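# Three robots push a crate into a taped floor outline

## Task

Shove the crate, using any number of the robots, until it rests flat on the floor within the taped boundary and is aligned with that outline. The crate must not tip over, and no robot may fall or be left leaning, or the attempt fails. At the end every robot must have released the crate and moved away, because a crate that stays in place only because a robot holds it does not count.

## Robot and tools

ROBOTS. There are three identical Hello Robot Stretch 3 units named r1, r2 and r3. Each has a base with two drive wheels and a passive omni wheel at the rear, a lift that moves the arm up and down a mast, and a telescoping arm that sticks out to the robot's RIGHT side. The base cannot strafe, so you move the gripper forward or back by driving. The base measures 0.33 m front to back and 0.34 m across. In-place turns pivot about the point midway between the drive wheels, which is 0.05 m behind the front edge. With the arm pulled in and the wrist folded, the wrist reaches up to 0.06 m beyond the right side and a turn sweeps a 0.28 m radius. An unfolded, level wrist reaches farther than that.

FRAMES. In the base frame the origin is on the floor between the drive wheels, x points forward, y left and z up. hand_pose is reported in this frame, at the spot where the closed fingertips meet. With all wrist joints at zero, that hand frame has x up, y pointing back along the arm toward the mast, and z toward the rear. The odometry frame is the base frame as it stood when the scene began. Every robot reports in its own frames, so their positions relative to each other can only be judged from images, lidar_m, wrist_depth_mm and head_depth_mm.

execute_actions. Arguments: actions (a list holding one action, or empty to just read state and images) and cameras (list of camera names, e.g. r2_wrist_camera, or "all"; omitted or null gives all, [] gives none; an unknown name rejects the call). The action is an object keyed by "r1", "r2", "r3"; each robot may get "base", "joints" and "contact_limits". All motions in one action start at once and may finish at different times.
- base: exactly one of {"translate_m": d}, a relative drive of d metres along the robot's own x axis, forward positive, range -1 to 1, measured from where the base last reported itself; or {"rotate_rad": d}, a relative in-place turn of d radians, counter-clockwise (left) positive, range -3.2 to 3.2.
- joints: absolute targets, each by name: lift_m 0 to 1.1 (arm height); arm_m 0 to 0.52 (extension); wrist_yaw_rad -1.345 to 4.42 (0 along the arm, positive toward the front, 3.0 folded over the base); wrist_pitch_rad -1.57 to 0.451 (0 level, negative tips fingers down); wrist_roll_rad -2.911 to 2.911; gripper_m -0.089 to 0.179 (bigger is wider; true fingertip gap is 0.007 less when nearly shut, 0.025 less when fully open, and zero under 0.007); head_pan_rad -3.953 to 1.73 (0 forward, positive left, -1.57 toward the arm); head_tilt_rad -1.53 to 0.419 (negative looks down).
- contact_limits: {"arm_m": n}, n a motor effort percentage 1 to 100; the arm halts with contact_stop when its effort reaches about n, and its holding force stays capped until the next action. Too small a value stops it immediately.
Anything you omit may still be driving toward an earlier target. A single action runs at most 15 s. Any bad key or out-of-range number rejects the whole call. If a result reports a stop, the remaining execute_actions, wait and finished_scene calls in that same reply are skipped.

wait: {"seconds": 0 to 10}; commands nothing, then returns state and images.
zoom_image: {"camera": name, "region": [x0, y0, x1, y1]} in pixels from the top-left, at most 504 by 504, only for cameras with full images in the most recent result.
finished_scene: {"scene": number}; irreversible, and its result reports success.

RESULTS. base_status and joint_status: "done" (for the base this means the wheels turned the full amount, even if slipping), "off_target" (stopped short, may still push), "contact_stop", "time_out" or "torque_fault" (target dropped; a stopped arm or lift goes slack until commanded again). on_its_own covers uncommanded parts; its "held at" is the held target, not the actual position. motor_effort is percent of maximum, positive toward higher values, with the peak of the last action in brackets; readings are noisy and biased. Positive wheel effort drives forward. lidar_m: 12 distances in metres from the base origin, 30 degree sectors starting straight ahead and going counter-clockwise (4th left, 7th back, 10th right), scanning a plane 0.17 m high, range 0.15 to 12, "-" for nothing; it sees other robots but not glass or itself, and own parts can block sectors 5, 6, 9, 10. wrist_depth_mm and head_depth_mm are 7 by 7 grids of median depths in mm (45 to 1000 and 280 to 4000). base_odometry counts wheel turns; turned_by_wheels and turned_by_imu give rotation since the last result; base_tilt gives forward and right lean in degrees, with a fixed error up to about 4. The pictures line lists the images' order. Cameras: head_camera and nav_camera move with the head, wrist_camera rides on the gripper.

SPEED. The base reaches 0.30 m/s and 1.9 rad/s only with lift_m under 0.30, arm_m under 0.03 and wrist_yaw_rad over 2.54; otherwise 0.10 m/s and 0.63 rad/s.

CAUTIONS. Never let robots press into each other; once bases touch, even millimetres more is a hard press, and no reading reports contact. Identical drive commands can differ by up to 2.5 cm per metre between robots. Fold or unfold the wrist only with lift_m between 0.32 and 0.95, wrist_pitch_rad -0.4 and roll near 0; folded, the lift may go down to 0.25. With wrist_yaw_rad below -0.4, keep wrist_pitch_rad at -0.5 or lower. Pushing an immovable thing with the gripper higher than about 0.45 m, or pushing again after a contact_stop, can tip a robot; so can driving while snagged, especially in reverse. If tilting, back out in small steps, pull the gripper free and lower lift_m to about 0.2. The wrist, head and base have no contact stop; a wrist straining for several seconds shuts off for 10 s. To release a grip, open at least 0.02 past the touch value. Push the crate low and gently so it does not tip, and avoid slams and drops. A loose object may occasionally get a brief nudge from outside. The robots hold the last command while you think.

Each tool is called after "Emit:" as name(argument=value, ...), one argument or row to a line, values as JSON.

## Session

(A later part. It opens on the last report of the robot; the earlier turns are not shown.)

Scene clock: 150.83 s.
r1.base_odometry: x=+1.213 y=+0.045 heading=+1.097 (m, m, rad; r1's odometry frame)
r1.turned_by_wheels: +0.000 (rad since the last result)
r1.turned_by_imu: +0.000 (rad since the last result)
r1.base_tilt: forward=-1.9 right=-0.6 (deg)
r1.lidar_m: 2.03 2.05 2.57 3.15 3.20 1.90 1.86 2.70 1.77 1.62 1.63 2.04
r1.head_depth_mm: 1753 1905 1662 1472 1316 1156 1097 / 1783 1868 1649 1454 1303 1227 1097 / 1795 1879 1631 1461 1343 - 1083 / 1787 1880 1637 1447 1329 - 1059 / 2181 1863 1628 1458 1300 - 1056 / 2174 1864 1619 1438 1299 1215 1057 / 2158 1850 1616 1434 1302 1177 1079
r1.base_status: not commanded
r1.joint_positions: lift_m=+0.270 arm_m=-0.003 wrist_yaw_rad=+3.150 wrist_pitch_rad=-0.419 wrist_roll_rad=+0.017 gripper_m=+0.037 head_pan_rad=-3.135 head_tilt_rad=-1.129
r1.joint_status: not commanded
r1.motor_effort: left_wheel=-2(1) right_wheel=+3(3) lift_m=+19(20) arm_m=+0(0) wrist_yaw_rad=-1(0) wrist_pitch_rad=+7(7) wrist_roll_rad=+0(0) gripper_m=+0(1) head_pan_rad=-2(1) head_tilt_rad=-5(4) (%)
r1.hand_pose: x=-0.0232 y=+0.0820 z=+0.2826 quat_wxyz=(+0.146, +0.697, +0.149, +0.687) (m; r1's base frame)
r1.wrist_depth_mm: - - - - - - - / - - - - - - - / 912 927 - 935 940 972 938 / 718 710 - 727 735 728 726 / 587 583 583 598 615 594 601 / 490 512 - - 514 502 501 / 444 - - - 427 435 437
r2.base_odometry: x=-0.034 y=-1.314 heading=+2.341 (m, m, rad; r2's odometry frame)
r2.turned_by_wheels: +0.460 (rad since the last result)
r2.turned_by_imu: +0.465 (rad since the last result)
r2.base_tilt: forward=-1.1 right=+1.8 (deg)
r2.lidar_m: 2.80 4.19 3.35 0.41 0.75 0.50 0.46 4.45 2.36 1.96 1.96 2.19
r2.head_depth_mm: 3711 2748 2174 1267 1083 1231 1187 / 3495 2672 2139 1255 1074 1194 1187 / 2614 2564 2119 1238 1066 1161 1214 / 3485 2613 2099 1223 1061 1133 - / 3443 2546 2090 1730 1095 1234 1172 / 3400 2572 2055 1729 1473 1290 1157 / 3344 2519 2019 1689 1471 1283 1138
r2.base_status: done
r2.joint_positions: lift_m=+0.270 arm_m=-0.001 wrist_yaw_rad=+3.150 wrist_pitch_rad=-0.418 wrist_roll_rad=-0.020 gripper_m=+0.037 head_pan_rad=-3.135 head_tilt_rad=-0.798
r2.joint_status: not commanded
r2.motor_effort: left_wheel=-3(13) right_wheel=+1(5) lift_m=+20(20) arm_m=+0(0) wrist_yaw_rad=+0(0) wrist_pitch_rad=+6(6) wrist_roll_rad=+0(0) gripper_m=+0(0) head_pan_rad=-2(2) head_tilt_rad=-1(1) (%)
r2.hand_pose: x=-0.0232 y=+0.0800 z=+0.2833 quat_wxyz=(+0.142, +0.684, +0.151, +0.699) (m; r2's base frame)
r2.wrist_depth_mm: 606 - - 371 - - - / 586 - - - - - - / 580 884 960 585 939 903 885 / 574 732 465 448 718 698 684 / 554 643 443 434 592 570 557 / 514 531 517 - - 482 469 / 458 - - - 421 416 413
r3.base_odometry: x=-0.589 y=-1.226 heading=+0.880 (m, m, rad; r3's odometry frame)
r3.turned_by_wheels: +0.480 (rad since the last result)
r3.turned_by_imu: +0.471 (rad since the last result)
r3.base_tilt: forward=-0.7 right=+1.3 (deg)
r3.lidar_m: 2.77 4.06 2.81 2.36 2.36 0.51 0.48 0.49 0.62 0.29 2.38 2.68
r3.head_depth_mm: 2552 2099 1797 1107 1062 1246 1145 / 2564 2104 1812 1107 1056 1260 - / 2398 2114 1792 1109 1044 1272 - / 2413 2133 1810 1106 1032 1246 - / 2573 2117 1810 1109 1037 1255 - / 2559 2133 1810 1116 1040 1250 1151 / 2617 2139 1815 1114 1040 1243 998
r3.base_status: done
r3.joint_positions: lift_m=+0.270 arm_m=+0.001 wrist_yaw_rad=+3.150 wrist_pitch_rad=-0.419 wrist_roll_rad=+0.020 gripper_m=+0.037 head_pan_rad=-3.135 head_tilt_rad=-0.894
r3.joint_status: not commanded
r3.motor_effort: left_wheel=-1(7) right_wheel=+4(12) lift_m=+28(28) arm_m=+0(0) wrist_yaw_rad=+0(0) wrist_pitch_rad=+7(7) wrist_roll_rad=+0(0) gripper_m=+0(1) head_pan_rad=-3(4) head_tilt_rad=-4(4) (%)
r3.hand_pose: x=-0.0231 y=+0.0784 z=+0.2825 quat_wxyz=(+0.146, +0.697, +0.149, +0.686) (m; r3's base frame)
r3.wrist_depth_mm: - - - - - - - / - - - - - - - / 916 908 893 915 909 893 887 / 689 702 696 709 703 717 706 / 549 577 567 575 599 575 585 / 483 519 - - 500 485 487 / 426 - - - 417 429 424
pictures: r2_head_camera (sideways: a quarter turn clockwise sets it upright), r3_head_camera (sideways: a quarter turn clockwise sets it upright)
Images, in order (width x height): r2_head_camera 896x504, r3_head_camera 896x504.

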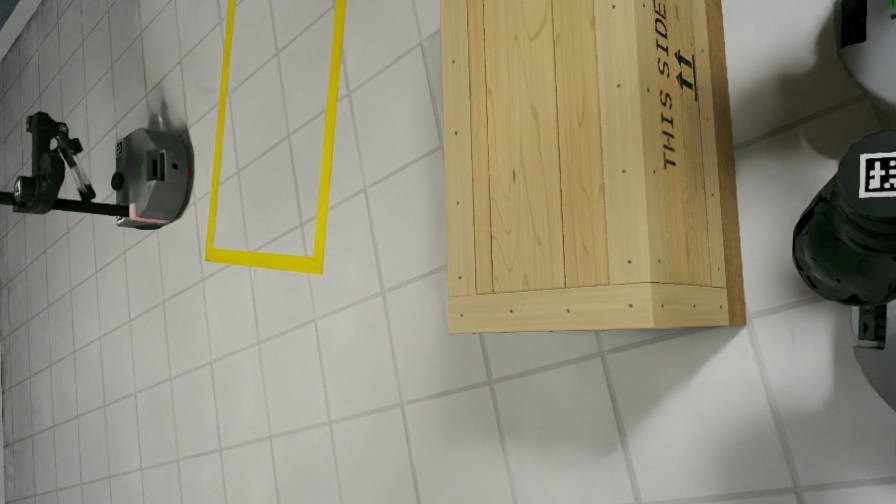

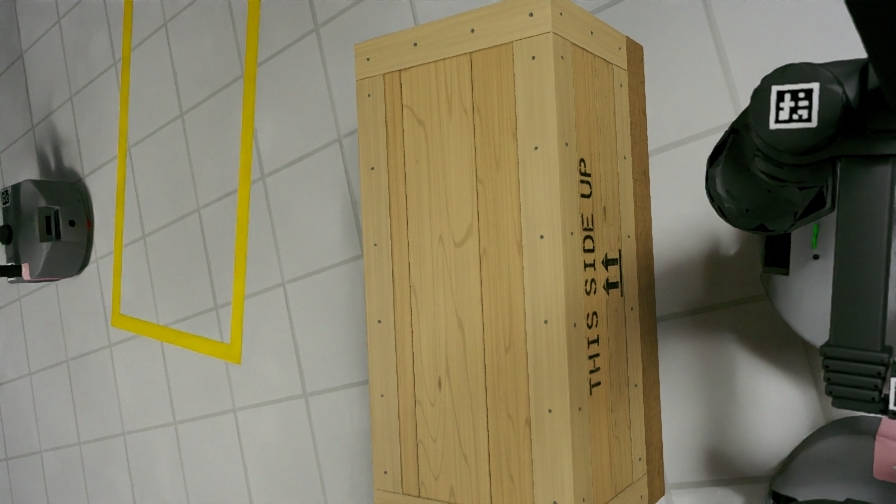

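Emit:
execute_actions(
  actions=[
    {"r2":{"base":{"translate_m":-0.165}},"r3":{"base":{"translate_m":-0.185}}},
  ],
  cameras=[],
)

Emit:
execute_actions(
  actions=[
    {"r2":{"base":{"translate_m":-0.17}},"r3":{"base":{"translate_m":-0.12}}},
  ],
  cameras=["r2_head_camera","r3_head_camera"],
)

Scene clock: 155.37 s.
r1.base_odometry: x=+1.213 y=+0.045 heading=+1.097 (m, m, rad; r1's odometry frame)
r1.turned_by_wheels: +0.000 (rad since the last result)
r1.turned_by_imu: +0.001 (rad since the last result)
r1.base_tilt: forward=-2.0 right=-0.4 (deg)
r1.lidar_m: 2.03 2.06 2.56 3.17 3.19 1.90 1.86 2.71 1.76 1.62 1.64 2.04
r1.head_depth_mm: 1770 1891 1654 1470 1320 1159 1102 / 1775 1881 1662 1464 1311 1227 1094 / 1802 1883 1654 1459 1327 - 1069 / 1820 1872 1636 1450 1335 - 1066 / 2179 1855 1622 1440 1295 - 1061 / 2156 1845 1626 1441 1298 1207 1059 / 2132 1838 1607 1437 1294 1180 1075
r1.base_status: not commanded
r1.joint_positions: lift_m=+0.270 arm_m=-0.003 wrist_yaw_rad=+3.150 wrist_pitch_rad=-0.419 wrist_roll_rad=+0.017 gripper_m=+0.037 head_pan_rad=-3.135 head_tilt_rad=-1.129
r1.joint_status: not commanded
r1.motor_effort: left_wheel=+0(1) right_wheel=+3(3) lift_m=+20(20) arm_m=+0(0) wrist_yaw_rad=+0(1) wrist_pitch_rad=+7(7) wrist_roll_rad=+0(0) gripper_m=+0(1) head_pan_rad=-1(2) head_tilt_rad=-4(4) (%)
r1.hand_pose: x=-0.0232 y=+0.0820 z=+0.2826 quat_wxyz=(+0.146, +0.697, +0.149, +0.687) (m; r1's base frame)
r1.wrist_depth_mm: - - - - - - - / - - - - - - - / 923 927 - 899 934 941 942 / 705 710 - 709 713 731 727 / 591 593 583 586 619 587 589 / 494 519 - - 519 504 497 / 445 - - - 429 438 435
r2.base_odometry: x=+0.081 y=-1.433 heading=+2.341 (m, m, rad; r2's odometry frame)
r2.turned_by_wheels: +0.000 (rad since the last result)
r2.turned_by_imu: -0.001 (rad since the last result)
r2.base_tilt: forward=-1.2 right=+1.7 (deg)
r2.lidar_m: 2.96 4.34 3.29 0.41 0.48 0.32 0.30 4.34 2.42 2.02 2.01 2.25
r2.head_depth_mm: 3751 2748 2179 1796 1083 944 1042 / 3458 2631 2123 1786 1072 939 1038 / 2479 2465 2106 1757 1059 934 984 / 3541 2571 2113 1751 1059 925 - / 3414 2577 2077 1729 1069 935 1050 / 3376 2553 2050 1704 1471 1295 1167 / 3296 2518 2016 1701 1468 1282 1145
r2.base_status: done
r2.joint_positions: lift_m=+0.270 arm_m=-0.001 wrist_yaw_rad=+3.150 wrist_pitch_rad=-0.418 wrist_roll_rad=-0.020 gripper_m=+0.037 head_pan_rad=-3.135 head_tilt_rad=-0.798
r2.joint_status: not commanded
r2.motor_effort: left_wheel=-2(14) right_wheel=+1(4) lift_m=+20(20) arm_m=+0(0) wrist_yaw_rad=-1(1) wrist_pitch_rad=+6(7) wrist_roll_rad=+0(0) gripper_m=+0(0) head_pan_rad=-3(1) head_tilt_rad=-1(0) (%)
r2.hand_pose: x=-0.0232 y=+0.0800 z=+0.2833 quat_wxyz=(+0.142, +0.684, +0.151, +0.699) (m; r2's base frame)
r2.wrist_depth_mm: 382 588 - - - - - / 368 562 - - - - - / 363 546 619 619 930 917 858 / 361 486 468 475 718 699 684 / 353 478 440 443 604 569 558 / 345 480 482 - - 479 475 / 334 - - - 425 417 411
r3.base_odometry: x=-0.707 y=-1.368 heading=+0.880 (m, m, rad; r3's odometry frame)
r3.turned_by_wheels: +0.000 (rad since the last result)
r3.turned_by_imu: -0.001 (rad since the last result)
r3.base_tilt: forward=-0.7 right=+1.2 (deg)
r3.lidar_m: 2.97 4.25 2.75 2.31 0.47 0.32 0.29 0.30 0.38 0.29 2.44 2.75
r3.head_depth_mm: 2560 2106 1793 1530 976 972 1142 / 2541 2111 1806 1109 984 925 - / 2395 2124 1815 1109 985 914 - / 2299 2131 1802 1569 984 922 - / 2563 2109 1820 1574 982 926 - / 2562 2128 1817 1577 989 924 1153 / 2623 2140 1824 1575 989 929 998
r3.base_status: done
r3.joint_positions: lift_m=+0.270 arm_m=+0.001 wrist_yaw_rad=+3.150 wrist_pitch_rad=-0.419 wrist_roll_rad=+0.020 gripper_m=+0.037 head_pan_rad=-3.135 head_tilt_rad=-0.894
r3.joint_status: not commanded
r3.motor_effort: left_wheel=-1(9) right_wheel=+4(9) lift_m=+27(27) arm_m=+0(1) wrist_yaw_rad=+0(0) wrist_pitch_rad=+7(7) wrist_roll_rad=+0(0) gripper_m=+0(1) head_pan_rad=-3(3) head_tilt_rad=-4(4) (%)
r3.hand_pose: x=-0.0231 y=+0.0784 z=+0.2825 quat_wxyz=(+0.146, +0.697, +0.149, +0.686) (m; r3's base frame)
r3.wrist_depth_mm: 349 - - - - - - / 348 - - - - - - / 345 882 899 909 912 884 898 / 351 645 708 706 697 704 725 / 343 515 566 573 586 574 570 / 333 441 - - 493 485 485 / 319 - - - 420 419 423
pictures: none
No camera images: the call's "cameras" was empty. Leave "cameras" out to get every camera's image.

Scene clock: 157.93 s.
r1.base_odometry: x=+1.213 y=+0.045 heading=+1.097 (m, m, rad; r1's odometry frame)
r1.turned_by_wheels: +0.000 (rad since the last result)
r1.turned_by_imu: +0.001 (rad since the last result)
r1.base_tilt: forward=-2.0 right=-0.4 (deg)
r1.lidar_m: 2.03 2.04 2.56 3.16 3.18 1.80 1.79 2.71 1.77 1.62 1.64 2.05
r1.head_depth_mm: 1664 1880 1662 1472 1320 1155 1099 / 1687 1884 1670 1466 1317 1227 1094 / 1732 1873 1631 1464 1337 - 1076 / 1781 1859 1634 1454 1322 - 1066 / 2184 1860 1627 1439 1304 - 1063 / 2169 1882 1620 1444 1293 1212 1057 / 2143 1839 1610 1445 1289 1184 1083
r1.base_status: not commanded
r1.joint_positions: lift_m=+0.270 arm_m=-0.003 wrist_yaw_rad=+3.150 wrist_pitch_rad=-0.419 wrist_roll_rad=+0.017 gripper_m=+0.037 head_pan_rad=-3.135 head_tilt_rad=-1.129
r1.joint_status: not commanded
r1.motor_effort: left_wheel=-1(1) right_wheel=+2(3) lift_m=+20(20) arm_m=+0(0) wrist_yaw_rad=-1(1) wrist_pitch_rad=+7(7) wrist_roll_rad=+0(0) gripper_m=+1(2) head_pan_rad=-1(1) head_tilt_rad=-4(6) (%)
r1.hand_pose: x=-0.0232 y=+0.0820 z=+0.2826 quat_wxyz=(+0.146, +0.697, +0.149, +0.687) (m; r1's base frame)
r1.wrist_depth_mm: - - - - - - - / - - - - - - - / 905 905 - 915 900 913 938 / 728 706 - 724 720 726 722 / 585 587 590 588 609 589 587 / 490 505 - - 518 507 492 / 437 - - - 425 436 439
r2.base_odometry: x=+0.199 y=-1.554 heading=+2.340 (m, m, rad; r2's odometry frame)
r2.turned_by_wheels: -0.001 (rad since the last result)
r2.turned_by_imu: +0.104 (rad since the last result)
r2.base_tilt: forward=-1.2 right=+2.0 (deg)
r2.lidar_m: 3.10 4.50 3.00 0.41 0.35 0.28 0.27 3.87 2.33 2.05 2.05 2.43
r2.head_depth_mm: 3782 2634 2168 1772 1081 945 864 / 3170 2392 2150 1779 1075 938 873 / 3578 2655 2120 1772 1062 935 854 / 3505 2620 2100 1751 1060 923 - / 3419 2579 2061 1729 1484 1227 980 / 3397 2567 2034 1719 1477 1290 1160 / 3300 2491 2040 1701 1468 1283 1144
r2.base_status: translate_m off_target (by the wheels' count: -0.1696 of -0.1700)
r2.joint_positions: lift_m=+0.270 arm_m=-0.001 wrist_yaw_rad=+3.150 wrist_pitch_rad=-0.417 wrist_roll_rad=-0.020 gripper_m=+0.037 head_pan_rad=-3.135 head_tilt_rad=-0.797
r2.joint_status: not commanded
r2.on_its_own: left_wheel is at rest, and its effort (-86) is outside its rest range (-18 to +18); right_wheel is at rest, and its effort (-30) is outside its rest range (-18 to +18)
r2.motor_effort: left_wheel=-86(100) right_wheel=-30(48) lift_m=+21(21) arm_m=+0(0) wrist_yaw_rad=+0(2) wrist_pitch_rad=+6(7) wrist_roll_rad=+0(0) gripper_m=+0(0) head_pan_rad=-3(2) head_tilt_rad=-1(1) (%)
r2.hand_pose: x=-0.0231 y=+0.0801 z=+0.2833 quat_wxyz=(+0.142, +0.684, +0.151, +0.699) (m; r2's base frame)
r2.wrist_depth_mm: 296 383 - - - - - / 272 368 473 - - - - / 274 365 515 595 844 921 888 / 274 370 518 446 465 684 673 / 277 374 520 436 544 568 567 / 278 362 533 - - 485 473 / 279 - - - 423 413 409
r3.base_odometry: x=-0.784 y=-1.461 heading=+0.880 (m, m, rad; r3's odometry frame)
r3.turned_by_wheels: +0.000 (rad since the last result)
r3.turned_by_imu: +0.081 (rad since the last result)
r3.base_tilt: forward=-0.7 right=+1.2 (deg)
r3.lidar_m: 3.04 4.35 2.57 2.28 0.36 0.28 0.28 0.30 0.31 0.41 2.48 2.91
r3.head_depth_mm: 2551 2101 1802 1567 978 894 1113 / 2483 2112 1804 1561 979 892 - / 2245 2097 1808 1573 979 902 - / 2553 2117 1807 1570 986 921 - / 2569 2144 1801 1116 988 924 - / 2593 2129 1808 1113 985 989 1137 / 2561 2148 1815 1116 993 979 972
r3.base_status: done
r3.joint_positions: lift_m=+0.270 arm_m=+0.001 wrist_yaw_rad=+3.150 wrist_pitch_rad=-0.419 wrist_roll_rad=+0.020 gripper_m=+0.037 head_pan_rad=-3.135 head_tilt_rad=-0.895
r3.joint_status: not commanded
r3.motor_effort: left_wheel=-1(80) right_wheel=+2(78) lift_m=+28(29) arm_m=+0(0) wrist_yaw_rad=+0(2) wrist_pitch_rad=+6(7) wrist_roll_rad=+0(0) gripper_m=+0(1) head_pan_rad=-4(3) head_tilt_rad=-4(4) (%)
r3.hand_pose: x=-0.0232 y=+0.0785 z=+0.2826 quat_wxyz=(+0.146, +0.697, +0.149, +0.686) (m; r3's base frame)
r3.wrist_depth_mm: 268 360 - - - - - / 274 366 - - - - - / 279 370 901 919 920 931 905 / 283 381 716 694 687 729 705 / 288 393 554 571 589 579 576 / 296 357 - - 490 489 494 / 274 - - - 420 416 424
pictures: r2_head_camera (sideways: a quarter turn clockwise sets it upright), r3_head_camera (sideways: a quarter turn clockwise sets it upright)
Images, in order (width x height): r2_head_camera 896x504, r3_head_camera 896x504.

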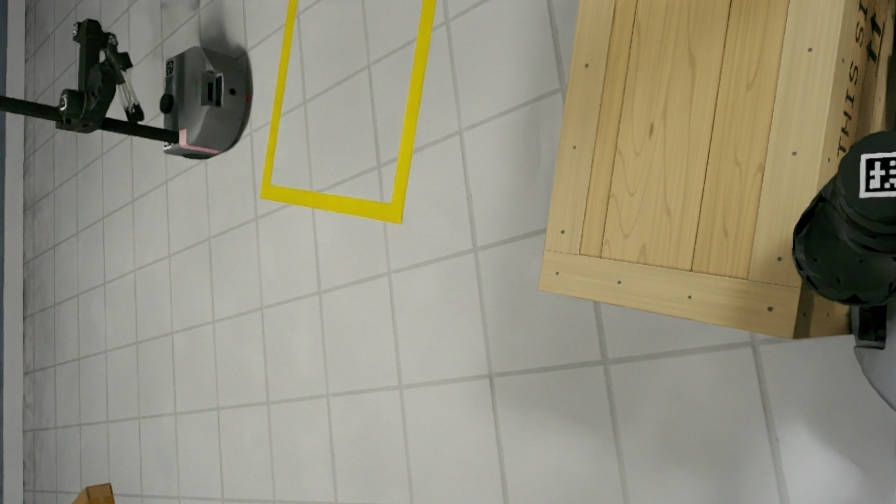

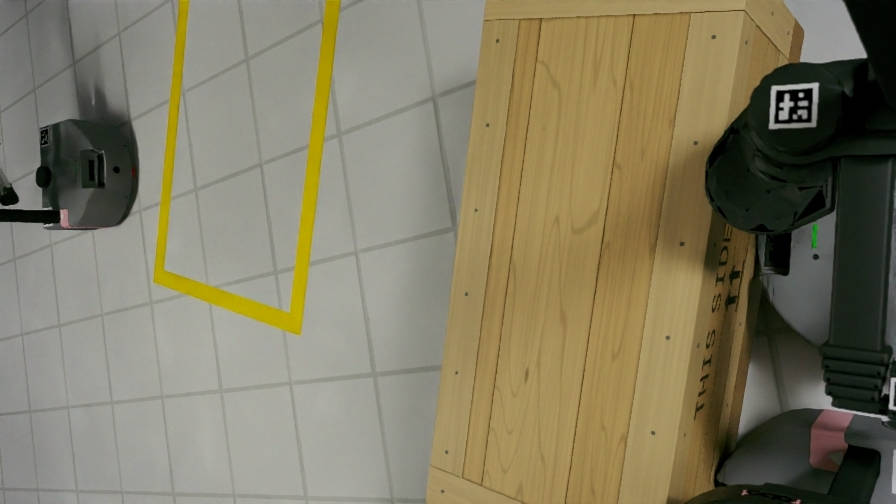

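Emit:
execute_actions(
  actions=[
    {"r2":{"base":{"translate_m":0.015}},"r3":{"base":{"translate_m":0.01}}},
  ],
  cameras=[],
)

Emit:
execute_actions(
  actions=[
    {"r2":{"base":{"rotate_rad":-0.22}},"r3":{"base":{"rotate_rad":-0.2}}},
  ],
  cameras=[],
)

Emit:
execute_actions(
  actions=[
    {"r2":{"base":{"translate_m":-0.17}},"r3":{"base":{"translate_m":-0.12}}},
  ],
  cameras=["r2_head_camera","r3_head_camera"],
)

Scene clock: 162.97 s.
r1.base_odometry: x=+1.213 y=+0.045 heading=+1.097 (m, m, rad; r1's odometry frame)
r1.turned_by_wheels: +0.000 (rad since the last result)
r1.turned_by_imu: +0.001 (rad since the last result)
r1.base_tilt: forward=-1.9 right=-0.4 (deg)
r1.lidar_m: 2.03 2.05 2.56 3.16 3.17 1.79 1.79 2.70 1.76 1.62 1.63 2.04
r1.head_depth_mm: 1676 1847 1652 1473 1320 1147 1098 / 1695 1885 1655 1446 1314 1227 1098 / 1731 1888 1644 1463 1330 - 1074 / 1781 1873 1648 1445 1329 - 1063 / 2186 1850 1621 1447 1310 - 1058 / 2172 1850 1639 1433 1298 1215 1059 / 2139 1847 1614 1437 1296 1178 1080
r1.base_status: not commanded
r1.joint_positions: lift_m=+0.270 arm_m=-0.003 wrist_yaw_rad=+3.150 wrist_pitch_rad=-0.419 wrist_roll_rad=+0.017 gripper_m=+0.037 head_pan_rad=-3.135 head_tilt_rad=-1.129
r1.joint_status: not commanded
r1.motor_effort: left_wheel=-1(1) right_wheel=+3(3) lift_m=+20(20) arm_m=+0(0) wrist_yaw_rad=+0(1) wrist_pitch_rad=+7(7) wrist_roll_rad=+0(0) gripper_m=+0(1) head_pan_rad=-2(1) head_tilt_rad=-5(5) (%)
r1.hand_pose: x=-0.0232 y=+0.0820 z=+0.2826 quat_wxyz=(+0.146, +0.697, +0.149, +0.687) (m; r1's base frame)
r1.wrist_depth_mm: - - - - - - - / - - - - - - - / 924 912 - 931 917 918 932 / 719 710 - 734 719 733 723 / 576 589 579 598 611 590 602 / 502 514 - - 512 501 505 / 439 - - - 420 431 437
r2.base_odometry: x=+0.189 y=-1.544 heading=+2.340 (m, m, rad; r2's odometry frame)
r2.turned_by_wheels: +0.000 (rad since the last result)
r2.turned_by_imu: -0.001 (rad since the last result)
r2.base_tilt: forward=-1.2 right=+1.9 (deg)
r2.lidar_m: 3.07 4.48 3.03 0.41 0.37 0.29 0.29 3.86 2.32 2.05 2.05 2.43
r2.head_depth_mm: 3717 2666 2160 1809 1083 947 881 / 3139 2398 2141 1793 1073 937 889 / 3566 2601 2110 1777 1066 935 868 / 3466 2644 2105 1743 1059 927 - / 3443 2592 2104 1730 1486 1235 1121 / 3401 2542 2057 1714 1467 1291 1159 / 3319 2490 2039 1692 1462 1278 1147
r2.base_status: done
r2.joint_positions: lift_m=+0.270 arm_m=-0.001 wrist_yaw_rad=+3.150 wrist_pitch_rad=-0.417 wrist_roll_rad=-0.020 gripper_m=+0.037 head_pan_rad=-3.135 head_tilt_rad=-0.797
r2.joint_status: not commanded
r2.motor_effort: left_wheel=+0(71) right_wheel=+0(26) lift_m=+20(21) arm_m=+0(1) wrist_yaw_rad=+0(1) wrist_pitch_rad=+6(6) wrist_roll_rad=+0(0) gripper_m=-1(0) head_pan_rad=-2(3) head_tilt_rad=-1(1) (%)
r2.hand_pose: x=-0.0231 y=+0.0801 z=+0.2833 quat_wxyz=(+0.142, +0.684, +0.151, +0.699) (m; r2's base frame)
r2.wrist_depth_mm: 314 404 - - - - - / 289 385 504 - - - - / 290 389 535 587 865 910 871 / 289 390 511 450 463 692 683 / 291 391 544 434 534 571 557 / 295 383 534 - - 482 470 / 294 - - - 418 415 409
r3.base_odometry: x=-0.777 y=-1.453 heading=+0.880 (m, m, rad; r3's odometry frame)
r3.turned_by_wheels: +0.000 (rad since the last result)
r3.turned_by_imu: +0.000 (rad since the last result)
r3.base_tilt: forward=-0.7 right=+1.2 (deg)
r3.lidar_m: 3.03 4.32 2.57 2.27 0.37 0.29 0.29 0.31 0.31 0.41 2.47 2.90
r3.head_depth_mm: 2537 2091 1799 1568 976 893 1123 / 2464 2110 1795 1566 979 899 - / 2235 2102 1794 1565 980 900 - / 2561 2112 1807 1573 982 922 - / 2583 2127 1799 1111 984 967 - / 2566 2137 1810 1117 987 1028 1140 / 2607 2136 1813 1117 988 1021 975
r3.base_status: done
r3.joint_positions: lift_m=+0.270 arm_m=+0.001 wrist_yaw_rad=+3.150 wrist_pitch_rad=-0.419 wrist_roll_rad=+0.020 gripper_m=+0.037 head_pan_rad=-3.135 head_tilt_rad=-0.895
r3.joint_status: not commanded
r3.motor_effort: left_wheel=+0(6) right_wheel=+3(12) lift_m=+28(27) arm_m=+0(0) wrist_yaw_rad=-1(0) wrist_pitch_rad=+6(6) wrist_roll_rad=+0(0) gripper_m=+0(0) head_pan_rad=-3(3) head_tilt_rad=-4(3) (%)
r3.hand_pose: x=-0.0232 y=+0.0785 z=+0.2826 quat_wxyz=(+0.146, +0.697, +0.149, +0.686) (m; r3's base frame)
r3.wrist_depth_mm: 280 - - - - - - / 286 382 - - - - - / 291 386 908 892 898 896 921 / 295 400 717 712 700 691 699 / 297 408 561 572 595 570 583 / 295 364 - - 503 490 488 / 282 - - - 415 426 425
pictures: none
No camera images: the call's "cameras" was empty. Leave "cameras" out to get every camera's image.

Scene clock: 164.03 s.
r1.base_odometry: x=+1.213 y=+0.045 heading=+1.097 (m, m, rad; r1's odometry frame)
r1.turned_by_wheels: +0.000 (rad since the last result)
r1.turned_by_imu: +0.000 (rad since the last result)
r1.base_tilt: forward=-1.9 right=-0.6 (deg)
r1.lidar_m: 2.03 2.06 2.55 3.15 3.19 1.80 1.79 2.71 1.76 1.62 1.64 2.04
r1.head_depth_mm: 1679 1886 1659 1464 1323 1164 1093 / 1679 1887 1644 1460 1322 1223 1101 / 1733 1886 1649 1466 1324 - 1079 / 1766 1864 1632 1457 1329 - 1060 / 2164 1860 1630 1448 1297 - 1062 / 2155 1840 1623 1434 1308 1211 1056 / 2150 1836 1611 1435 1293 1183 1077
r1.base_status: not commanded
r1.joint_positions: lift_m=+0.270 arm_m=-0.003 wrist_yaw_rad=+3.150 wrist_pitch_rad=-0.419 wrist_roll_rad=+0.017 gripper_m=+0.037 head_pan_rad=-3.135 head_tilt_rad=-1.129
r1.joint_status: not commanded
r1.motor_effort: left_wheel=+0(2) right_wheel=+3(3) lift_m=+20(20) arm_m=+0(0) wrist_yaw_rad=+0(0) wrist_pitch_rad=+7(7) wrist_roll_rad=+0(0) gripper_m=+0(0) head_pan_rad=-1(2) head_tilt_rad=-4(5) (%)
r1.hand_pose: x=-0.0232 y=+0.0820 z=+0.2826 quat_wxyz=(+0.146, +0.697, +0.149, +0.687) (m; r1's base frame)
r1.wrist_depth_mm: - - - - - - - / - - - - - - - / 924 904 - 941 950 943 915 / 717 707 - 723 720 733 730 / 587 579 586 593 613 590 594 / 498 506 - - 517 503 509 / 443 - - - 429 435 432
r2.base_odometry: x=+0.189 y=-1.544 heading=+2.120 (m, m, rad; r2's odometry frame)
r2.turned_by_wheels: -0.220 (rad since the last result)
r2.turned_by_imu: -0.223 (rad since the last result)
r2.base_tilt: forward=-1.2 right=+1.8 (deg)
r2.lidar_m: 3.13 3.06 3.53 0.41 0.46 0.31 0.29 0.29 2.71 2.09 2.05 2.18
r2.head_depth_mm: 3504 2743 2175 1797 1082 944 1019 / 3683 2678 2152 1783 1072 938 1040 / 3554 2567 2111 1763 1061 934 937 / 2367 2417 2087 1756 1054 923 - / 3415 2537 2076 1740 1055 918 936 / 3330 2540 2042 1720 1417 1243 1135 / 3316 2520 2012 1704 1464 1287 1142
r2.base_status: done
r2.joint_positions: lift_m=+0.270 arm_m=-0.001 wrist_yaw_rad=+3.150 wrist_pitch_rad=-0.417 wrist_roll_rad=-0.020 gripper_m=+0.037 head_pan_rad=-3.135 head_tilt_rad=-0.797
r2.joint_status: not commanded
r2.motor_effort: left_wheel=+2(12) right_wheel=-1(6) lift_m=+20(21) arm_m=-1(1) wrist_yaw_rad=+0(0) wrist_pitch_rad=+6(6) wrist_roll_rad=+0(0) gripper_m=+0(1) head_pan_rad=-2(2) head_tilt_rad=-1(1) (%)
r2.hand_pose: x=-0.0231 y=+0.0800 z=+0.2833 quat_wxyz=(+0.142, +0.684, +0.151, +0.699) (m; r2's base frame)
r2.wrist_depth_mm: 384 553 - - - - - / 359 537 - - - - - / 353 517 627 637 943 891 877 / 345 466 474 466 705 703 685 / 339 481 433 443 602 569 555 / 332 459 484 - - 481 476 / 323 - - - 428 419 408
r3.base_odometry: x=-0.777 y=-1.453 heading=+0.680 (m, m, rad; r3's odometry frame)
r3.turned_by_wheels: -0.200 (rad since the last result)
r3.turned_by_imu: -0.197 (rad since the last result)
r3.base_tilt: forward=-0.8 right=+1.3 (deg)
r3.lidar_m: 3.02 4.33 2.98 2.32 2.29 0.31 0.29 0.29 0.37 0.29 2.47 2.64
r3.head_depth_mm: 2525 2115 1806 1565 1321 1193 1144 / 2552 2114 1793 1568 978 916 - / 2540 2108 1812 1566 979 905 - / 2482 2127 1798 1575 985 925 - / 2230 2134 1805 1568 987 924 - / 2481 2123 1817 1576 987 928 1154 / 2609 2131 1819 1587 988 916 999
r3.base_status: done
r3.joint_positions: lift_m=+0.270 arm_m=+0.001 wrist_yaw_rad=+3.150 wrist_pitch_rad=-0.419 wrist_roll_rad=+0.020 gripper_m=+0.037 head_pan_rad=-3.135 head_tilt_rad=-0.895
r3.joint_status: not commanded
r3.motor_effort: left_wheel=+2(8) right_wheel=-2(8) lift_m=+28(28) arm_m=+0(0) wrist_yaw_rad=+0(0) wrist_pitch_rad=+6(7) wrist_roll_rad=+0(0) gripper_m=-1(0) head_pan_rad=-3(3) head_tilt_rad=-4(4) (%)
r3.hand_pose: x=-0.0232 y=+0.0785 z=+0.2826 quat_wxyz=(+0.146, +0.697, +0.149, +0.686) (m; r3's base frame)
r3.wrist_depth_mm: - - - - - - - / 338 - - - - - - / 336 898 877 919 905 909 905 / 330 707 706 714 695 723 706 / 334 531 579 574 601 576 573 / 322 428 - - 508 486 488 / 305 - - - 413 422 425
pictures: none
No camera images: the call's "cameras" was empty. Leave "cameras" out to get every camera's image.

Scene clock: 166.43 s.
r1.base_odometry: x=+1.213 y=+0.045 heading=+1.097 (m, m, rad; r1's odometry frame)
r1.turned_by_wheels: +0.000 (rad since the last result)
r1.turned_by_imu: +0.001 (rad since the last result)
r1.base_tilt: forward=-2.0 right=-0.5 (deg)
r1.lidar_m: 2.03 2.05 2.56 3.15 3.16 1.70 1.70 2.71 1.76 1.62 1.64 2.04
r1.head_depth_mm: 1624 1812 1655 1475 1312 1161 1099 / 1646 1822 1645 1457 1330 1229 1097 / 1662 1829 1632 1461 1330 - 1073 / 1679 1866 1629 1455 1331 - 1060 / 2103 1857 1628 1443 1310 - 1060 / 2154 1852 1620 1440 1303 1215 1058 / 2160 1838 1619 1436 1289 1176 1081
r1.base_status: not commanded
r1.joint_positions: lift_m=+0.270 arm_m=-0.003 wrist_yaw_rad=+3.150 wrist_pitch_rad=-0.419 wrist_roll_rad=+0.017 gripper_m=+0.037 head_pan_rad=-3.135 head_tilt_rad=-1.129
r1.joint_status: not commanded
r1.motor_effort: left_wheel=-2(0) right_wheel=+3(3) lift_m=+20(20) arm_m=+0(0) wrist_yaw_rad=-1(1) wrist_pitch_rad=+7(7) wrist_roll_rad=+0(0) gripper_m=-1(0) head_pan_rad=-2(1) head_tilt_rad=-5(4) (%)
r1.hand_pose: x=-0.0232 y=+0.0820 z=+0.2826 quat_wxyz=(+0.146, +0.697, +0.149, +0.687) (m; r1's base frame)
r1.wrist_depth_mm: - - - - - - - / - - - - - - - / 911 906 - 907 918 928 935 / 718 724 - 726 719 731 719 / 589 580 592 589 611 598 597 / 494 513 - - 515 495 498 / 444 - - - 427 430 430
r2.base_odometry: x=+0.277 y=-1.688 heading=+2.119 (m, m, rad; r2's odometry frame)
r2.turned_by_wheels: -0.001 (rad since the last result)
r2.turned_by_imu: +0.083 (rad since the last result)
r2.base_tilt: forward=-1.2 right=+1.6 (deg)
r2.lidar_m: 3.18 4.55 3.23 0.40 0.40 0.29 0.28 0.29 2.60 2.12 2.10 2.31
r2.head_depth_mm: 3710 2763 2182 1803 1082 947 954 / 3636 2686 2142 1783 1075 937 954 / 3631 2382 2123 1765 1067 931 869 / 3326 2425 2097 1751 1052 926 - / 3478 2593 2068 1727 1048 917 885 / 3377 2562 2061 1714 1482 1271 1135 / 3305 2520 2031 1706 1462 1286 1145
r2.base_status: translate_m off_target (by the wheels' count: -0.1695 of -0.1700)
r2.joint_positions: lift_m=+0.270 arm_m=-0.001 wrist_yaw_rad=+3.150 wrist_pitch_rad=-0.417 wrist_roll_rad=-0.020 gripper_m=+0.037 head_pan_rad=-3.135 head_tilt_rad=-0.797
r2.joint_status: not commanded
r2.on_its_own: left_wheel is at rest, and its effort (-100) is outside its rest range (-18 to +18); right_wheel is at rest, and its effort (-32) is outside its rest range (-18 to +18)
r2.motor_effort: left_wheel=-100(100) right_wheel=-32(45) lift_m=+21(21) arm_m=-1(1) wrist_yaw_rad=+0(1) wrist_pitch_rad=+6(6) wrist_roll_rad=+0(0) gripper_m=-1(1) head_pan_rad=-2(3) head_tilt_rad=-1(1) (%)
r2.hand_pose: x=-0.0231 y=+0.0801 z=+0.2833 quat_wxyz=(+0.142, +0.684, +0.151, +0.699) (m; r2's base frame)
r2.wrist_depth_mm: 339 432 - 332 - - - / 302 430 593 - - - - / 302 429 636 558 922 932 875 / 300 416 473 445 710 701 675 / 298 413 471 427 602 574 559 / 296 396 532 - - 483 473 / 291 - - - 421 415 412
r3.base_odometry: x=-0.870 y=-1.528 heading=+0.681 (m, m, rad; r3's odometry frame)
r3.turned_by_wheels: +0.001 (rad since the last result)
r3.turned_by_imu: +0.047 (rad since the last result)
r3.base_tilt: forward=-0.7 right=+1.2 (deg)
r3.lidar_m: 3.13 4.42 2.78 2.25 2.24 0.29 0.28 0.28 0.38 0.29 2.51 2.73
r3.head_depth_mm: 2558 2099 1788 1572 1028 920 1138 / 2533 2104 1787 1577 983 908 - / 2560 2120 1796 1559 981 902 - / 2336 2134 1800 1569 984 923 - / 2191 2118 1813 1583 988 925 - / 2572 2124 1812 1565 988 931 1152 / 2567 2142 1821 1584 988 927 983
r3.base_status: translate_m off_target (by the wheels' count: -0.1198 of -0.1200)
r3.joint_positions: lift_m=+0.270 arm_m=+0.001 wrist_yaw_rad=+3.150 wrist_pitch_rad=-0.418 wrist_roll_rad=+0.020 gripper_m=+0.037 head_pan_rad=-3.135 head_tilt_rad=-0.895
r3.joint_status: not commanded
r3.on_its_own: right_wheel is at rest, and its effort (-50) is outside its rest range (-18 to +18)
r3.motor_effort: left_wheel=-9(80) right_wheel=-50(88) lift_m=+28(28) arm_m=-1(0) wrist_yaw_rad=+0(1) wrist_pitch_rad=+6(6) wrist_roll_rad=+0(0) gripper_m=-1(1) head_pan_rad=-3(3) head_tilt_rad=-2(3) (%)
r3.hand_pose: x=-0.0232 y=+0.0786 z=+0.2827 quat_wxyz=(+0.146, +0.697, +0.149, +0.686) (m; r3's base frame)
r3.wrist_depth_mm: 299 - - - - - - / 297 - - - - - - / 300 900 900 916 910 888 925 / 305 686 684 712 695 711 717 / 307 443 573 574 600 593 577 / 300 393 - - 500 488 493 / 286 - - - 411 426 421
pictures: r2_head_camera (sideways: a quarter turn clockwise sets it upright), r3_head_camera (sideways: a quarter turn clockwise sets it upright)
Images, in order (width x height): r2_head_camera 896x504, r3_head_camera 896x504.

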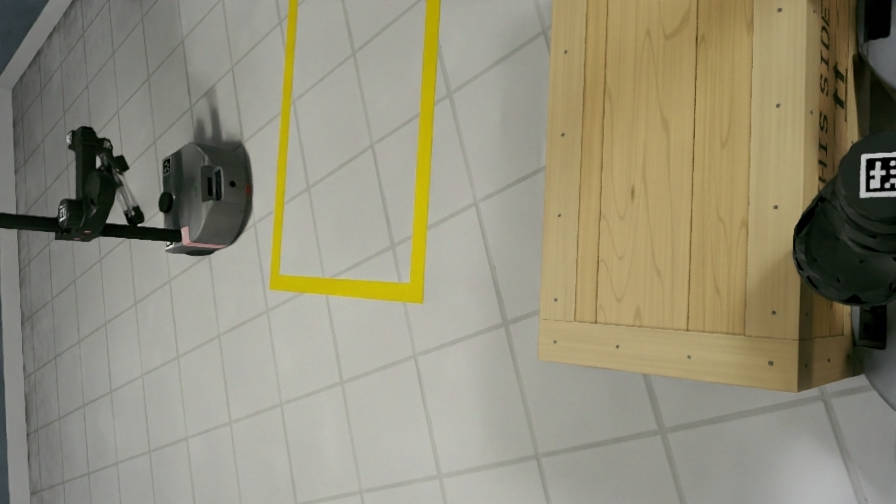

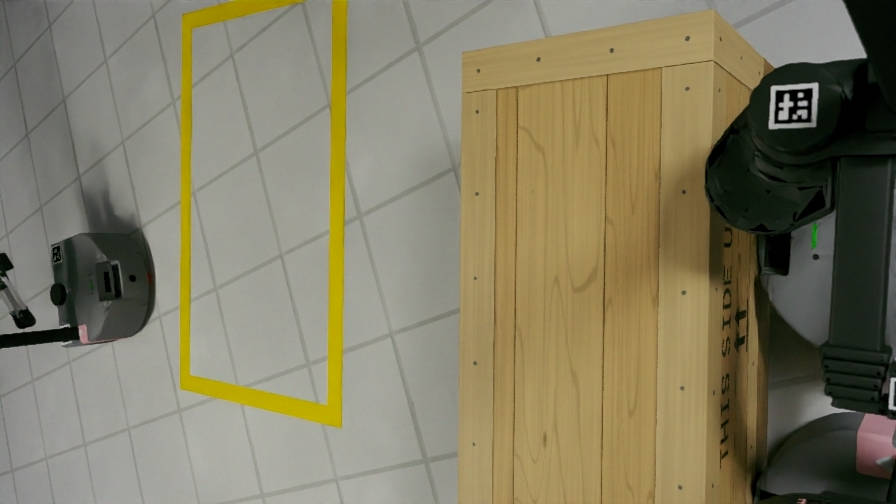

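Emit:
execute_actions(
  actions=[
    {"r2":{"base":{"translate_m":0.012}},"r3":{"base":{"translate_m":0.012}}},
  ],
  cameras=[],
)

Emit:
execute_actions(
  actions=[
    {"r2":{"base":{"rotate_rad":0.08}},"r3":{"base":{"rotate_rad":0.13}}},
  ],
  cameras=[],
)

Emit:
execute_actions(
  actions=[
    {"r2":{"base":{"translate_m":-0.17}},"r3":{"base":{"translate_m":-0.12}}},
  ],
  cameras=["r2_head_camera","r3_head_camera"],
)

Scene clock: 174.57 s.
r1.base_odometry: x=+1.213 y=+0.045 heading=+1.097 (m, m, rad; r1's odometry frame)
r1.turned_by_wheels: +0.000 (rad since the last result)
r1.turned_by_imu: +0.001 (rad since the last result)
r1.base_tilt: forward=-2.0 right=-0.3 (deg)
r1.lidar_m: 2.03 2.05 2.56 3.14 3.19 1.70 1.69 2.70 1.77 1.62 1.64 2.04
r1.head_depth_mm: 1636 1820 1659 1469 1320 1154 1101 / 1635 1810 1653 1463 1318 1227 1097 / 1667 1831 1660 1450 1331 - 1079 / 1678 1881 1625 1455 1319 - 1059 / 2110 1859 1631 1446 1296 - 1061 / 2166 1844 1621 1446 1301 1209 1059 / 2161 1836 1611 1433 1296 1177 1079
r1.base_status: not commanded
r1.joint_positions: lift_m=+0.270 arm_m=-0.003 wrist_yaw_rad=+3.150 wrist_pitch_rad=-0.419 wrist_roll_rad=+0.017 gripper_m=+0.037 head_pan_rad=-3.135 head_tilt_rad=-1.129
r1.joint_status: not commanded
r1.motor_effort: left_wheel=-1(0) right_wheel=+3(3) lift_m=+20(20) arm_m=+0(0) wrist_yaw_rad=+0(1) wrist_pitch_rad=+7(7) wrist_roll_rad=+0(0) gripper_m=+1(0) head_pan_rad=-2(1) head_tilt_rad=-5(5) (%)
r1.hand_pose: x=-0.0232 y=+0.0820 z=+0.2826 quat_wxyz=(+0.146, +0.697, +0.149, +0.687) (m; r1's base frame)
r1.wrist_depth_mm: - - - - - - - / - - - - - - - / 916 896 - 919 959 939 928 / 711 724 - 727 721 727 719 / 578 581 588 586 599 591 597 / 490 510 - - 521 491 504 / 444 - - - 433 439 432
r2.base_odometry: x=+0.271 y=-1.678 heading=+2.119 (m, m, rad; r2's odometry frame)
r2.turned_by_wheels: +0.000 (rad since the last result)
r2.turned_by_imu: -0.001 (rad since the last result)
r2.base_tilt: forward=-1.2 right=+1.7 (deg)
r2.lidar_m: 3.17 4.55 3.22 0.40 0.41 0.30 0.29 0.30 2.59 2.11 2.10 2.31
r2.head_depth_mm: 3663 2781 2165 1812 1078 945 1001 / 3662 2734 2167 1767 1071 937 1006 / 3525 2391 2117 1776 1065 934 870 / 3318 2428 2081 1755 1057 924 - / 3460 2591 2076 1733 1046 922 931 / 3373 2544 2051 1717 1474 1269 1133 / 3280 2520 2018 1712 1467 1284 1140
r2.base_status: done
r2.joint_positions: lift_m=+0.270 arm_m=-0.001 wrist_yaw_rad=+3.150 wrist_pitch_rad=-0.417 wrist_roll_rad=-0.020 gripper_m=+0.037 head_pan_rad=-3.135 head_tilt_rad=-0.797
r2.joint_status: not commanded
r2.motor_effort: left_wheel=+0(85) right_wheel=+0(26) lift_m=+21(21) arm_m=+0(1) wrist_yaw_rad=+0(0) wrist_pitch_rad=+6(6) wrist_roll_rad=+0(0) gripper_m=+0(1) head_pan_rad=-2(2) head_tilt_rad=-2(1) (%)
r2.hand_pose: x=-0.0231 y=+0.0801 z=+0.2833 quat_wxyz=(+0.142, +0.684, +0.151, +0.699) (m; r2's base frame)
r2.wrist_depth_mm: 352 454 - 334 - - - / 319 447 628 - - - - / 315 446 660 587 922 903 857 / 314 436 469 446 709 705 679 / 310 429 471 425 605 574 562 / 308 415 536 - - 487 475 / 303 - - - 427 419 411
r3.base_odometry: x=-0.861 y=-1.521 heading=+0.681 (m, m, rad; r3's odometry frame)
r3.turned_by_wheels: +0.000 (rad since the last result)
r3.turned_by_imu: -0.001 (rad since the last result)
r3.base_tilt: forward=-0.7 right=+1.3 (deg)
r3.lidar_m: 3.11 4.42 2.79 2.26 2.24 0.30 0.29 0.30 0.40 0.29 2.51 2.74
r3.head_depth_mm: 2502 2100 1802 1564 1026 948 1144 / 2545 2104 1783 1562 980 904 - / 2551 2104 1814 1568 978 902 - / 2440 2115 1797 1565 980 922 - / 2190 2110 1803 1574 987 923 - / 2565 2131 1816 1572 986 925 1154 / 2598 2145 1817 1574 989 926 985
r3.base_status: done
r3.joint_positions: lift_m=+0.270 arm_m=+0.001 wrist_yaw_rad=+3.150 wrist_pitch_rad=-0.418 wrist_roll_rad=+0.020 gripper_m=+0.037 head_pan_rad=-3.135 head_tilt_rad=-0.895
r3.joint_status: not commanded
r3.motor_effort: left_wheel=+0(8) right_wheel=+3(36) lift_m=+29(28) arm_m=-1(0) wrist_yaw_rad=+0(1) wrist_pitch_rad=+6(6) wrist_roll_rad=+0(0) gripper_m=+0(1) head_pan_rad=-3(3) head_tilt_rad=-4(3) (%)
r3.hand_pose: x=-0.0232 y=+0.0786 z=+0.2827 quat_wxyz=(+0.146, +0.697, +0.149, +0.686) (m; r3's base frame)
r3.wrist_depth_mm: - - - - - - - / 315 - - - - - - / 316 918 906 921 928 929 918 / 319 658 723 700 697 708 693 / 320 465 568 573 587 569 580 / 315 407 - - 503 489 490 / 302 - - - 414 423 425
pictures: none
No camera images: the call's "cameras" was empty. Leave "cameras" out to get every camera's image.

Scene clock: 175.67 s.
r1.base_odometry: x=+1.213 y=+0.045 heading=+1.097 (m, m, rad; r1's odometry frame)
r1.turned_by_wheels: +0.000 (rad since the last result)
r1.turned_by_imu: +0.000 (rad since the last result)
r1.base_tilt: forward=-1.9 right=-0.5 (deg)
r1.lidar_m: 2.03 2.05 2.56 3.13 3.20 1.70 1.70 2.70 1.76 1.62 1.64 2.04
r1.head_depth_mm: 1638 1846 1654 1472 1321 1156 1099 / 1633 1825 1639 1474 1318 1231 1089 / 1657 1838 1642 1463 1325 - 1077 / 1676 1848 1640 1450 1327 - 1060 / 2120 1864 1631 1448 1303 - 1057 / 2188 1846 1618 1441 1300 1211 1059 / 2131 1844 1627 1445 1292 1179 1080
r1.base_status: not commanded
r1.joint_positions: lift_m=+0.270 arm_m=-0.003 wrist_yaw_rad=+3.150 wrist_pitch_rad=-0.419 wrist_roll_rad=+0.017 gripper_m=+0.037 head_pan_rad=-3.135 head_tilt_rad=-1.129
r1.joint_status: not commanded
r1.motor_effort: left_wheel=-1(1) right_wheel=+3(3) lift_m=+20(20) arm_m=+0(0) wrist_yaw_rad=+0(0) wrist_pitch_rad=+7(7) wrist_roll_rad=+0(0) gripper_m=-1(0) head_pan_rad=-1(2) head_tilt_rad=-4(4) (%)
r1.hand_pose: x=-0.0232 y=+0.0820 z=+0.2826 quat_wxyz=(+0.146, +0.697, +0.149, +0.687) (m; r1's base frame)
r1.wrist_depth_mm: - - - - - - - / - - - - - - - / 907 941 - 931 937 927 935 / 727 717 - 719 734 729 714 / 586 596 591 588 609 595 599 / 492 514 - - 510 492 504 / 444 - - - 424 432 435
r2.base_odometry: x=+0.271 y=-1.678 heading=+2.199 (m, m, rad; r2's odometry frame)
r2.turned_by_wheels: +0.080 (rad since the last result)
r2.turned_by_imu: +0.081 (rad since the last result)
r2.base_tilt: forward=-1.1 right=+2.0 (deg)
r2.lidar_m: 3.17 4.54 3.06 0.40 0.38 0.29 0.29 0.30 2.46 2.10 2.10 2.40
r2.head_depth_mm: 3744 2732 2162 1806 1081 947 897 / 3650 2427 2128 1795 1076 939 918 / 3263 2408 2117 1755 1062 933 869 / 3492 2637 2087 1752 1058 924 - / 3466 2573 2079 1728 1098 914 942 / 3327 2560 2054 1708 1474 1295 1156 / 3291 2533 2062 1706 1467 1284 1138
r2.base_status: done
r2.joint_positions: lift_m=+0.270 arm_m=-0.001 wrist_yaw_rad=+3.150 wrist_pitch_rad=-0.417 wrist_roll_rad=-0.020 gripper_m=+0.037 head_pan_rad=-3.135 head_tilt_rad=-0.797
r2.joint_status: not commanded
r2.motor_effort: left_wheel=-3(13) right_wheel=+2(6) lift_m=+20(21) arm_m=+0(0) wrist_yaw_rad=-1(0) wrist_pitch_rad=+6(6) wrist_roll_rad=+0(0) gripper_m=+1(0) head_pan_rad=-2(2) head_tilt_rad=-1(1) (%)
r2.hand_pose: x=-0.0231 y=+0.0801 z=+0.2833 quat_wxyz=(+0.142, +0.684, +0.151, +0.699) (m; r2's base frame)
r2.wrist_depth_mm: 323 418 - 544 - - - / 293 402 522 - - - - / 297 401 575 587 896 922 892 / 295 400 535 445 492 708 686 / 294 398 524 417 574 567 562 / 295 391 534 - - 482 469 / 293 - - - 418 419 411
r3.base_odometry: x=-0.861 y=-1.521 heading=+0.811 (m, m, rad; r3's odometry frame)
r3.turned_by_wheels: +0.130 (rad since the last result)
r3.turned_by_imu: +0.127 (rad since the last result)
r3.base_tilt: forward=-0.7 right=+1.2 (deg)
r3.lidar_m: 3.10 4.41 2.57 2.24 0.37 0.29 0.29 0.31 0.29 0.40 2.51 2.91
r3.head_depth_mm: 2538 2108 1788 1568 979 902 1132 / 2535 2109 1781 1577 980 900 - / 2238 2132 1806 1570 984 902 - / 2417 2129 1806 1563 982 926 - / 2549 2130 1805 1111 986 968 - / 2559 2153 1813 1112 986 1036 1092 / 2581 2132 1821 1118 988 951 960
r3.base_status: done
r3.joint_positions: lift_m=+0.270 arm_m=+0.001 wrist_yaw_rad=+3.150 wrist_pitch_rad=-0.418 wrist_roll_rad=+0.020 gripper_m=+0.037 head_pan_rad=-3.135 head_tilt_rad=-0.895
r3.joint_status: not commanded
r3.motor_effort: left_wheel=-1(7) right_wheel=+4(12) lift_m=+28(28) arm_m=+0(0) wrist_yaw_rad=+0(1) wrist_pitch_rad=+6(6) wrist_roll_rad=+0(0) gripper_m=+0(1) head_pan_rad=-3(4) head_tilt_rad=-3(3) (%)
r3.hand_pose: x=-0.0232 y=+0.0786 z=+0.2827 quat_wxyz=(+0.146, +0.697, +0.149, +0.686) (m; r3's base frame)
r3.wrist_depth_mm: 282 - - - - - - / 289 - - - - - - / 292 393 904 908 894 916 903 / 298 398 717 704 700 704 701 / 302 404 572 578 595 581 585 / 294 377 - - 504 488 486 / 285 - - - 413 424 422
pictures: none
No camera images: the call's "cameras" was empty. Leave "cameras" out to get every camera's image.

Scene clock: 177.67 s.
r1.base_odometry: x=+1.213 y=+0.045 heading=+1.097 (m, m, rad; r1's odometry frame)
r1.turned_by_wheels: +0.000 (rad since the last result)
r1.turned_by_imu: +0.001 (rad since the last result)
r1.base_tilt: forward=-2.0 right=-0.3 (deg)
r1.lidar_m: 2.03 2.06 2.56 3.15 3.19 1.58 1.58 2.71 1.76 1.62 1.63 2.04
r1.head_depth_mm: 1561 1746 1647 1464 1323 1156 1099 / 1586 1776 1650 1474 1325 1229 1089 / 1605 1793 1644 1450 1338 - 1071 / 1635 1825 1640 1456 1327 - 1060 / 2096 1852 1630 1443 1311 - 1063 / 2170 1855 1619 1442 1302 1214 1062 / 2139 1844 1615 1433 1288 1171 1080
r1.base_status: not commanded
r1.joint_positions: lift_m=+0.270 arm_m=-0.003 wrist_yaw_rad=+3.150 wrist_pitch_rad=-0.419 wrist_roll_rad=+0.017 gripper_m=+0.037 head_pan_rad=-3.135 head_tilt_rad=-1.129
r1.joint_status: not commanded
r1.motor_effort: left_wheel=-1(1) right_wheel=+2(3) lift_m=+20(20) arm_m=+0(0) wrist_yaw_rad=-1(0) wrist_pitch_rad=+7(7) wrist_roll_rad=+0(0) gripper_m=+0(1) head_pan_rad=-2(1) head_tilt_rad=-4(4) (%)
r1.hand_pose: x=-0.0232 y=+0.0820 z=+0.2826 quat_wxyz=(+0.146, +0.697, +0.149, +0.687) (m; r1's base frame)
r1.wrist_depth_mm: - - - - - - - / - - - - - - - / 899 947 - 928 932 929 944 / 722 720 - 719 717 715 721 / 585 585 587 592 612 585 598 / 494 515 - - 513 499 500 / 440 - - - 427 436 432
r2.base_odometry: x=+0.371 y=-1.815 heading=+2.199 (m, m, rad; r2's odometry frame)
r2.turned_by_wheels: -0.001 (rad since the last result)
r2.turned_by_imu: +0.037 (rad since the last result)
r2.base_tilt: forward=-1.1 right=+1.8 (deg)
r2.lidar_m: 3.30 4.68 0.43 0.40 0.34 0.28 0.27 0.30 2.45 2.14 2.14 2.50
r2.head_depth_mm: 3772 2682 2189 1797 1536 945 854 / 3490 2207 2126 1789 1079 939 859 / 3587 2571 2126 1770 1065 935 851 / 3477 2651 2099 1752 1056 923 - / 3443 2599 2078 1738 1451 919 906 / 3407 2546 2052 1715 1466 1289 1155 / 3269 2533 2019 1701 1467 1283 1145
r2.base_status: translate_m off_target (by the wheels' count: -0.1695 of -0.1700)
r2.joint_positions: lift_m=+0.270 arm_m=-0.001 wrist_yaw_rad=+3.150 wrist_pitch_rad=-0.417 wrist_roll_rad=-0.020 gripper_m=+0.037 head_pan_rad=-3.135 head_tilt_rad=-0.797
r2.joint_status: not commanded
r2.on_its_own: left_wheel is at rest, and its effort (-100) is outside its rest range (-18 to +18); right_wheel is at rest, and its effort (-40) is outside its rest range (-18 to +18)
r2.motor_effort: left_wheel=-100(100) right_wheel=-40(47) lift_m=+21(21) arm_m=+0(0) wrist_yaw_rad=+0(2) wrist_pitch_rad=+6(6) wrist_roll_rad=+0(0) gripper_m=+0(0) head_pan_rad=-3(2) head_tilt_rad=-1(1) (%)
r2.hand_pose: x=-0.0231 y=+0.0801 z=+0.2834 quat_wxyz=(+0.142, +0.684, +0.151, +0.700) (m; r2's base frame)
r2.wrist_depth_mm: 282 354 - - 326 - - / 259 337 433 - - - - / 263 343 467 581 615 886 865 / 265 352 498 446 440 707 668 / 268 354 517 416 399 578 556 / 271 350 526 - - 491 473 / 271 - - - 422 419 407
r3.base_odometry: x=-0.944 y=-1.608 heading=+0.811 (m, m, rad; r3's odometry frame)
r3.turned_by_wheels: +0.000 (rad since the last result)
r3.turned_by_imu: +0.010 (rad since the last result)
r3.base_tilt: forward=-0.7 right=+1.2 (deg)
r3.lidar_m: 3.21 4.29 2.50 2.21 0.34 0.28 0.27 0.30 0.31 0.40 2.54 2.96
r3.head_depth_mm: 2539 2103 1781 1547 981 882 1121 / 2552 2105 1799 1574 982 888 - / 2148 2086 1784 1583 979 908 - / 2506 2134 1800 1572 983 921 - / 2559 2115 1799 1110 988 976 - / 2584 2128 1821 1109 987 1054 1065 / 2582 2130 1825 1116 988 924 958
r3.base_status: done
r3.joint_positions: lift_m=+0.270 arm_m=+0.001 wrist_yaw_rad=+3.150 wrist_pitch_rad=-0.418 wrist_roll_rad=+0.020 gripper_m=+0.037 head_pan_rad=-3.135 head_tilt_rad=-0.896
r3.joint_status: not commanded
r3.motor_effort: left_wheel=+0(83) right_wheel=+1(92) lift_m=+29(29) arm_m=+0(1) wrist_yaw_rad=-1(1) wrist_pitch_rad=+6(6) wrist_roll_rad=+0(0) gripper_m=-1(0) head_pan_rad=-3(3) head_tilt_rad=-3(4) (%)
r3.hand_pose: x=-0.0232 y=+0.0786 z=+0.2826 quat_wxyz=(+0.146, +0.697, +0.149, +0.686) (m; r3's base frame)
r3.wrist_depth_mm: 255 334 - - - - - / 261 338 - - - - - / 266 349 916 907 868 907 912 / 270 356 683 711 711 707 723 / 281 367 551 567 595 584 576 / 284 342 - - 506 487 485 / - - - - 414 421 424
pictures: r2_head_camera (sideways: a quarter turn clockwise sets it upright), r3_head_camera (sideways: a quarter turn clockwise sets it upright)
Images, in order (width x height): r2_head_camera 896x504, r3_head_camera 896x504.

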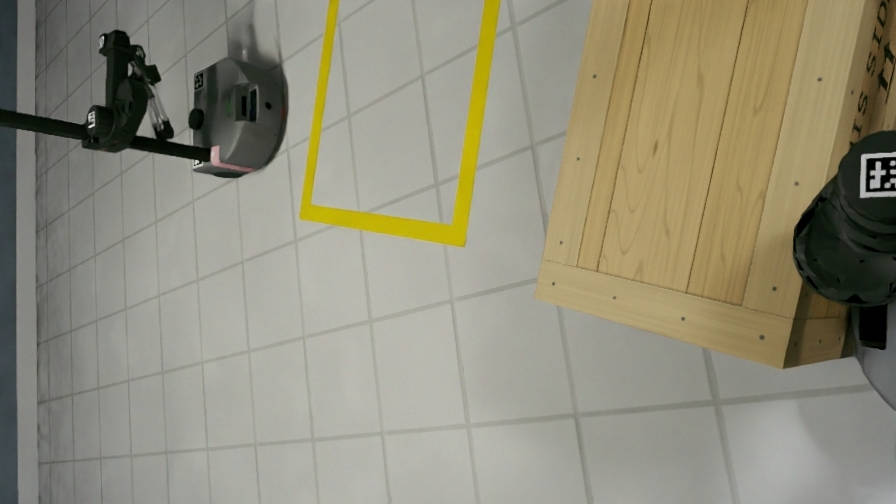

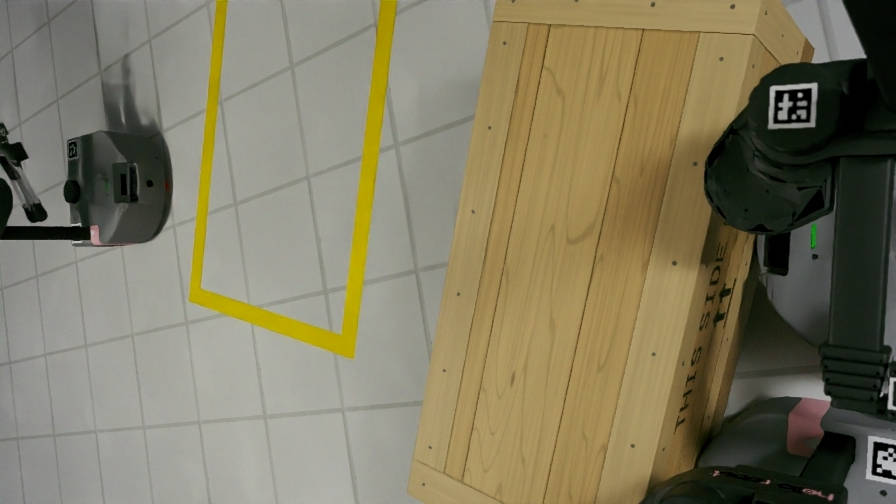

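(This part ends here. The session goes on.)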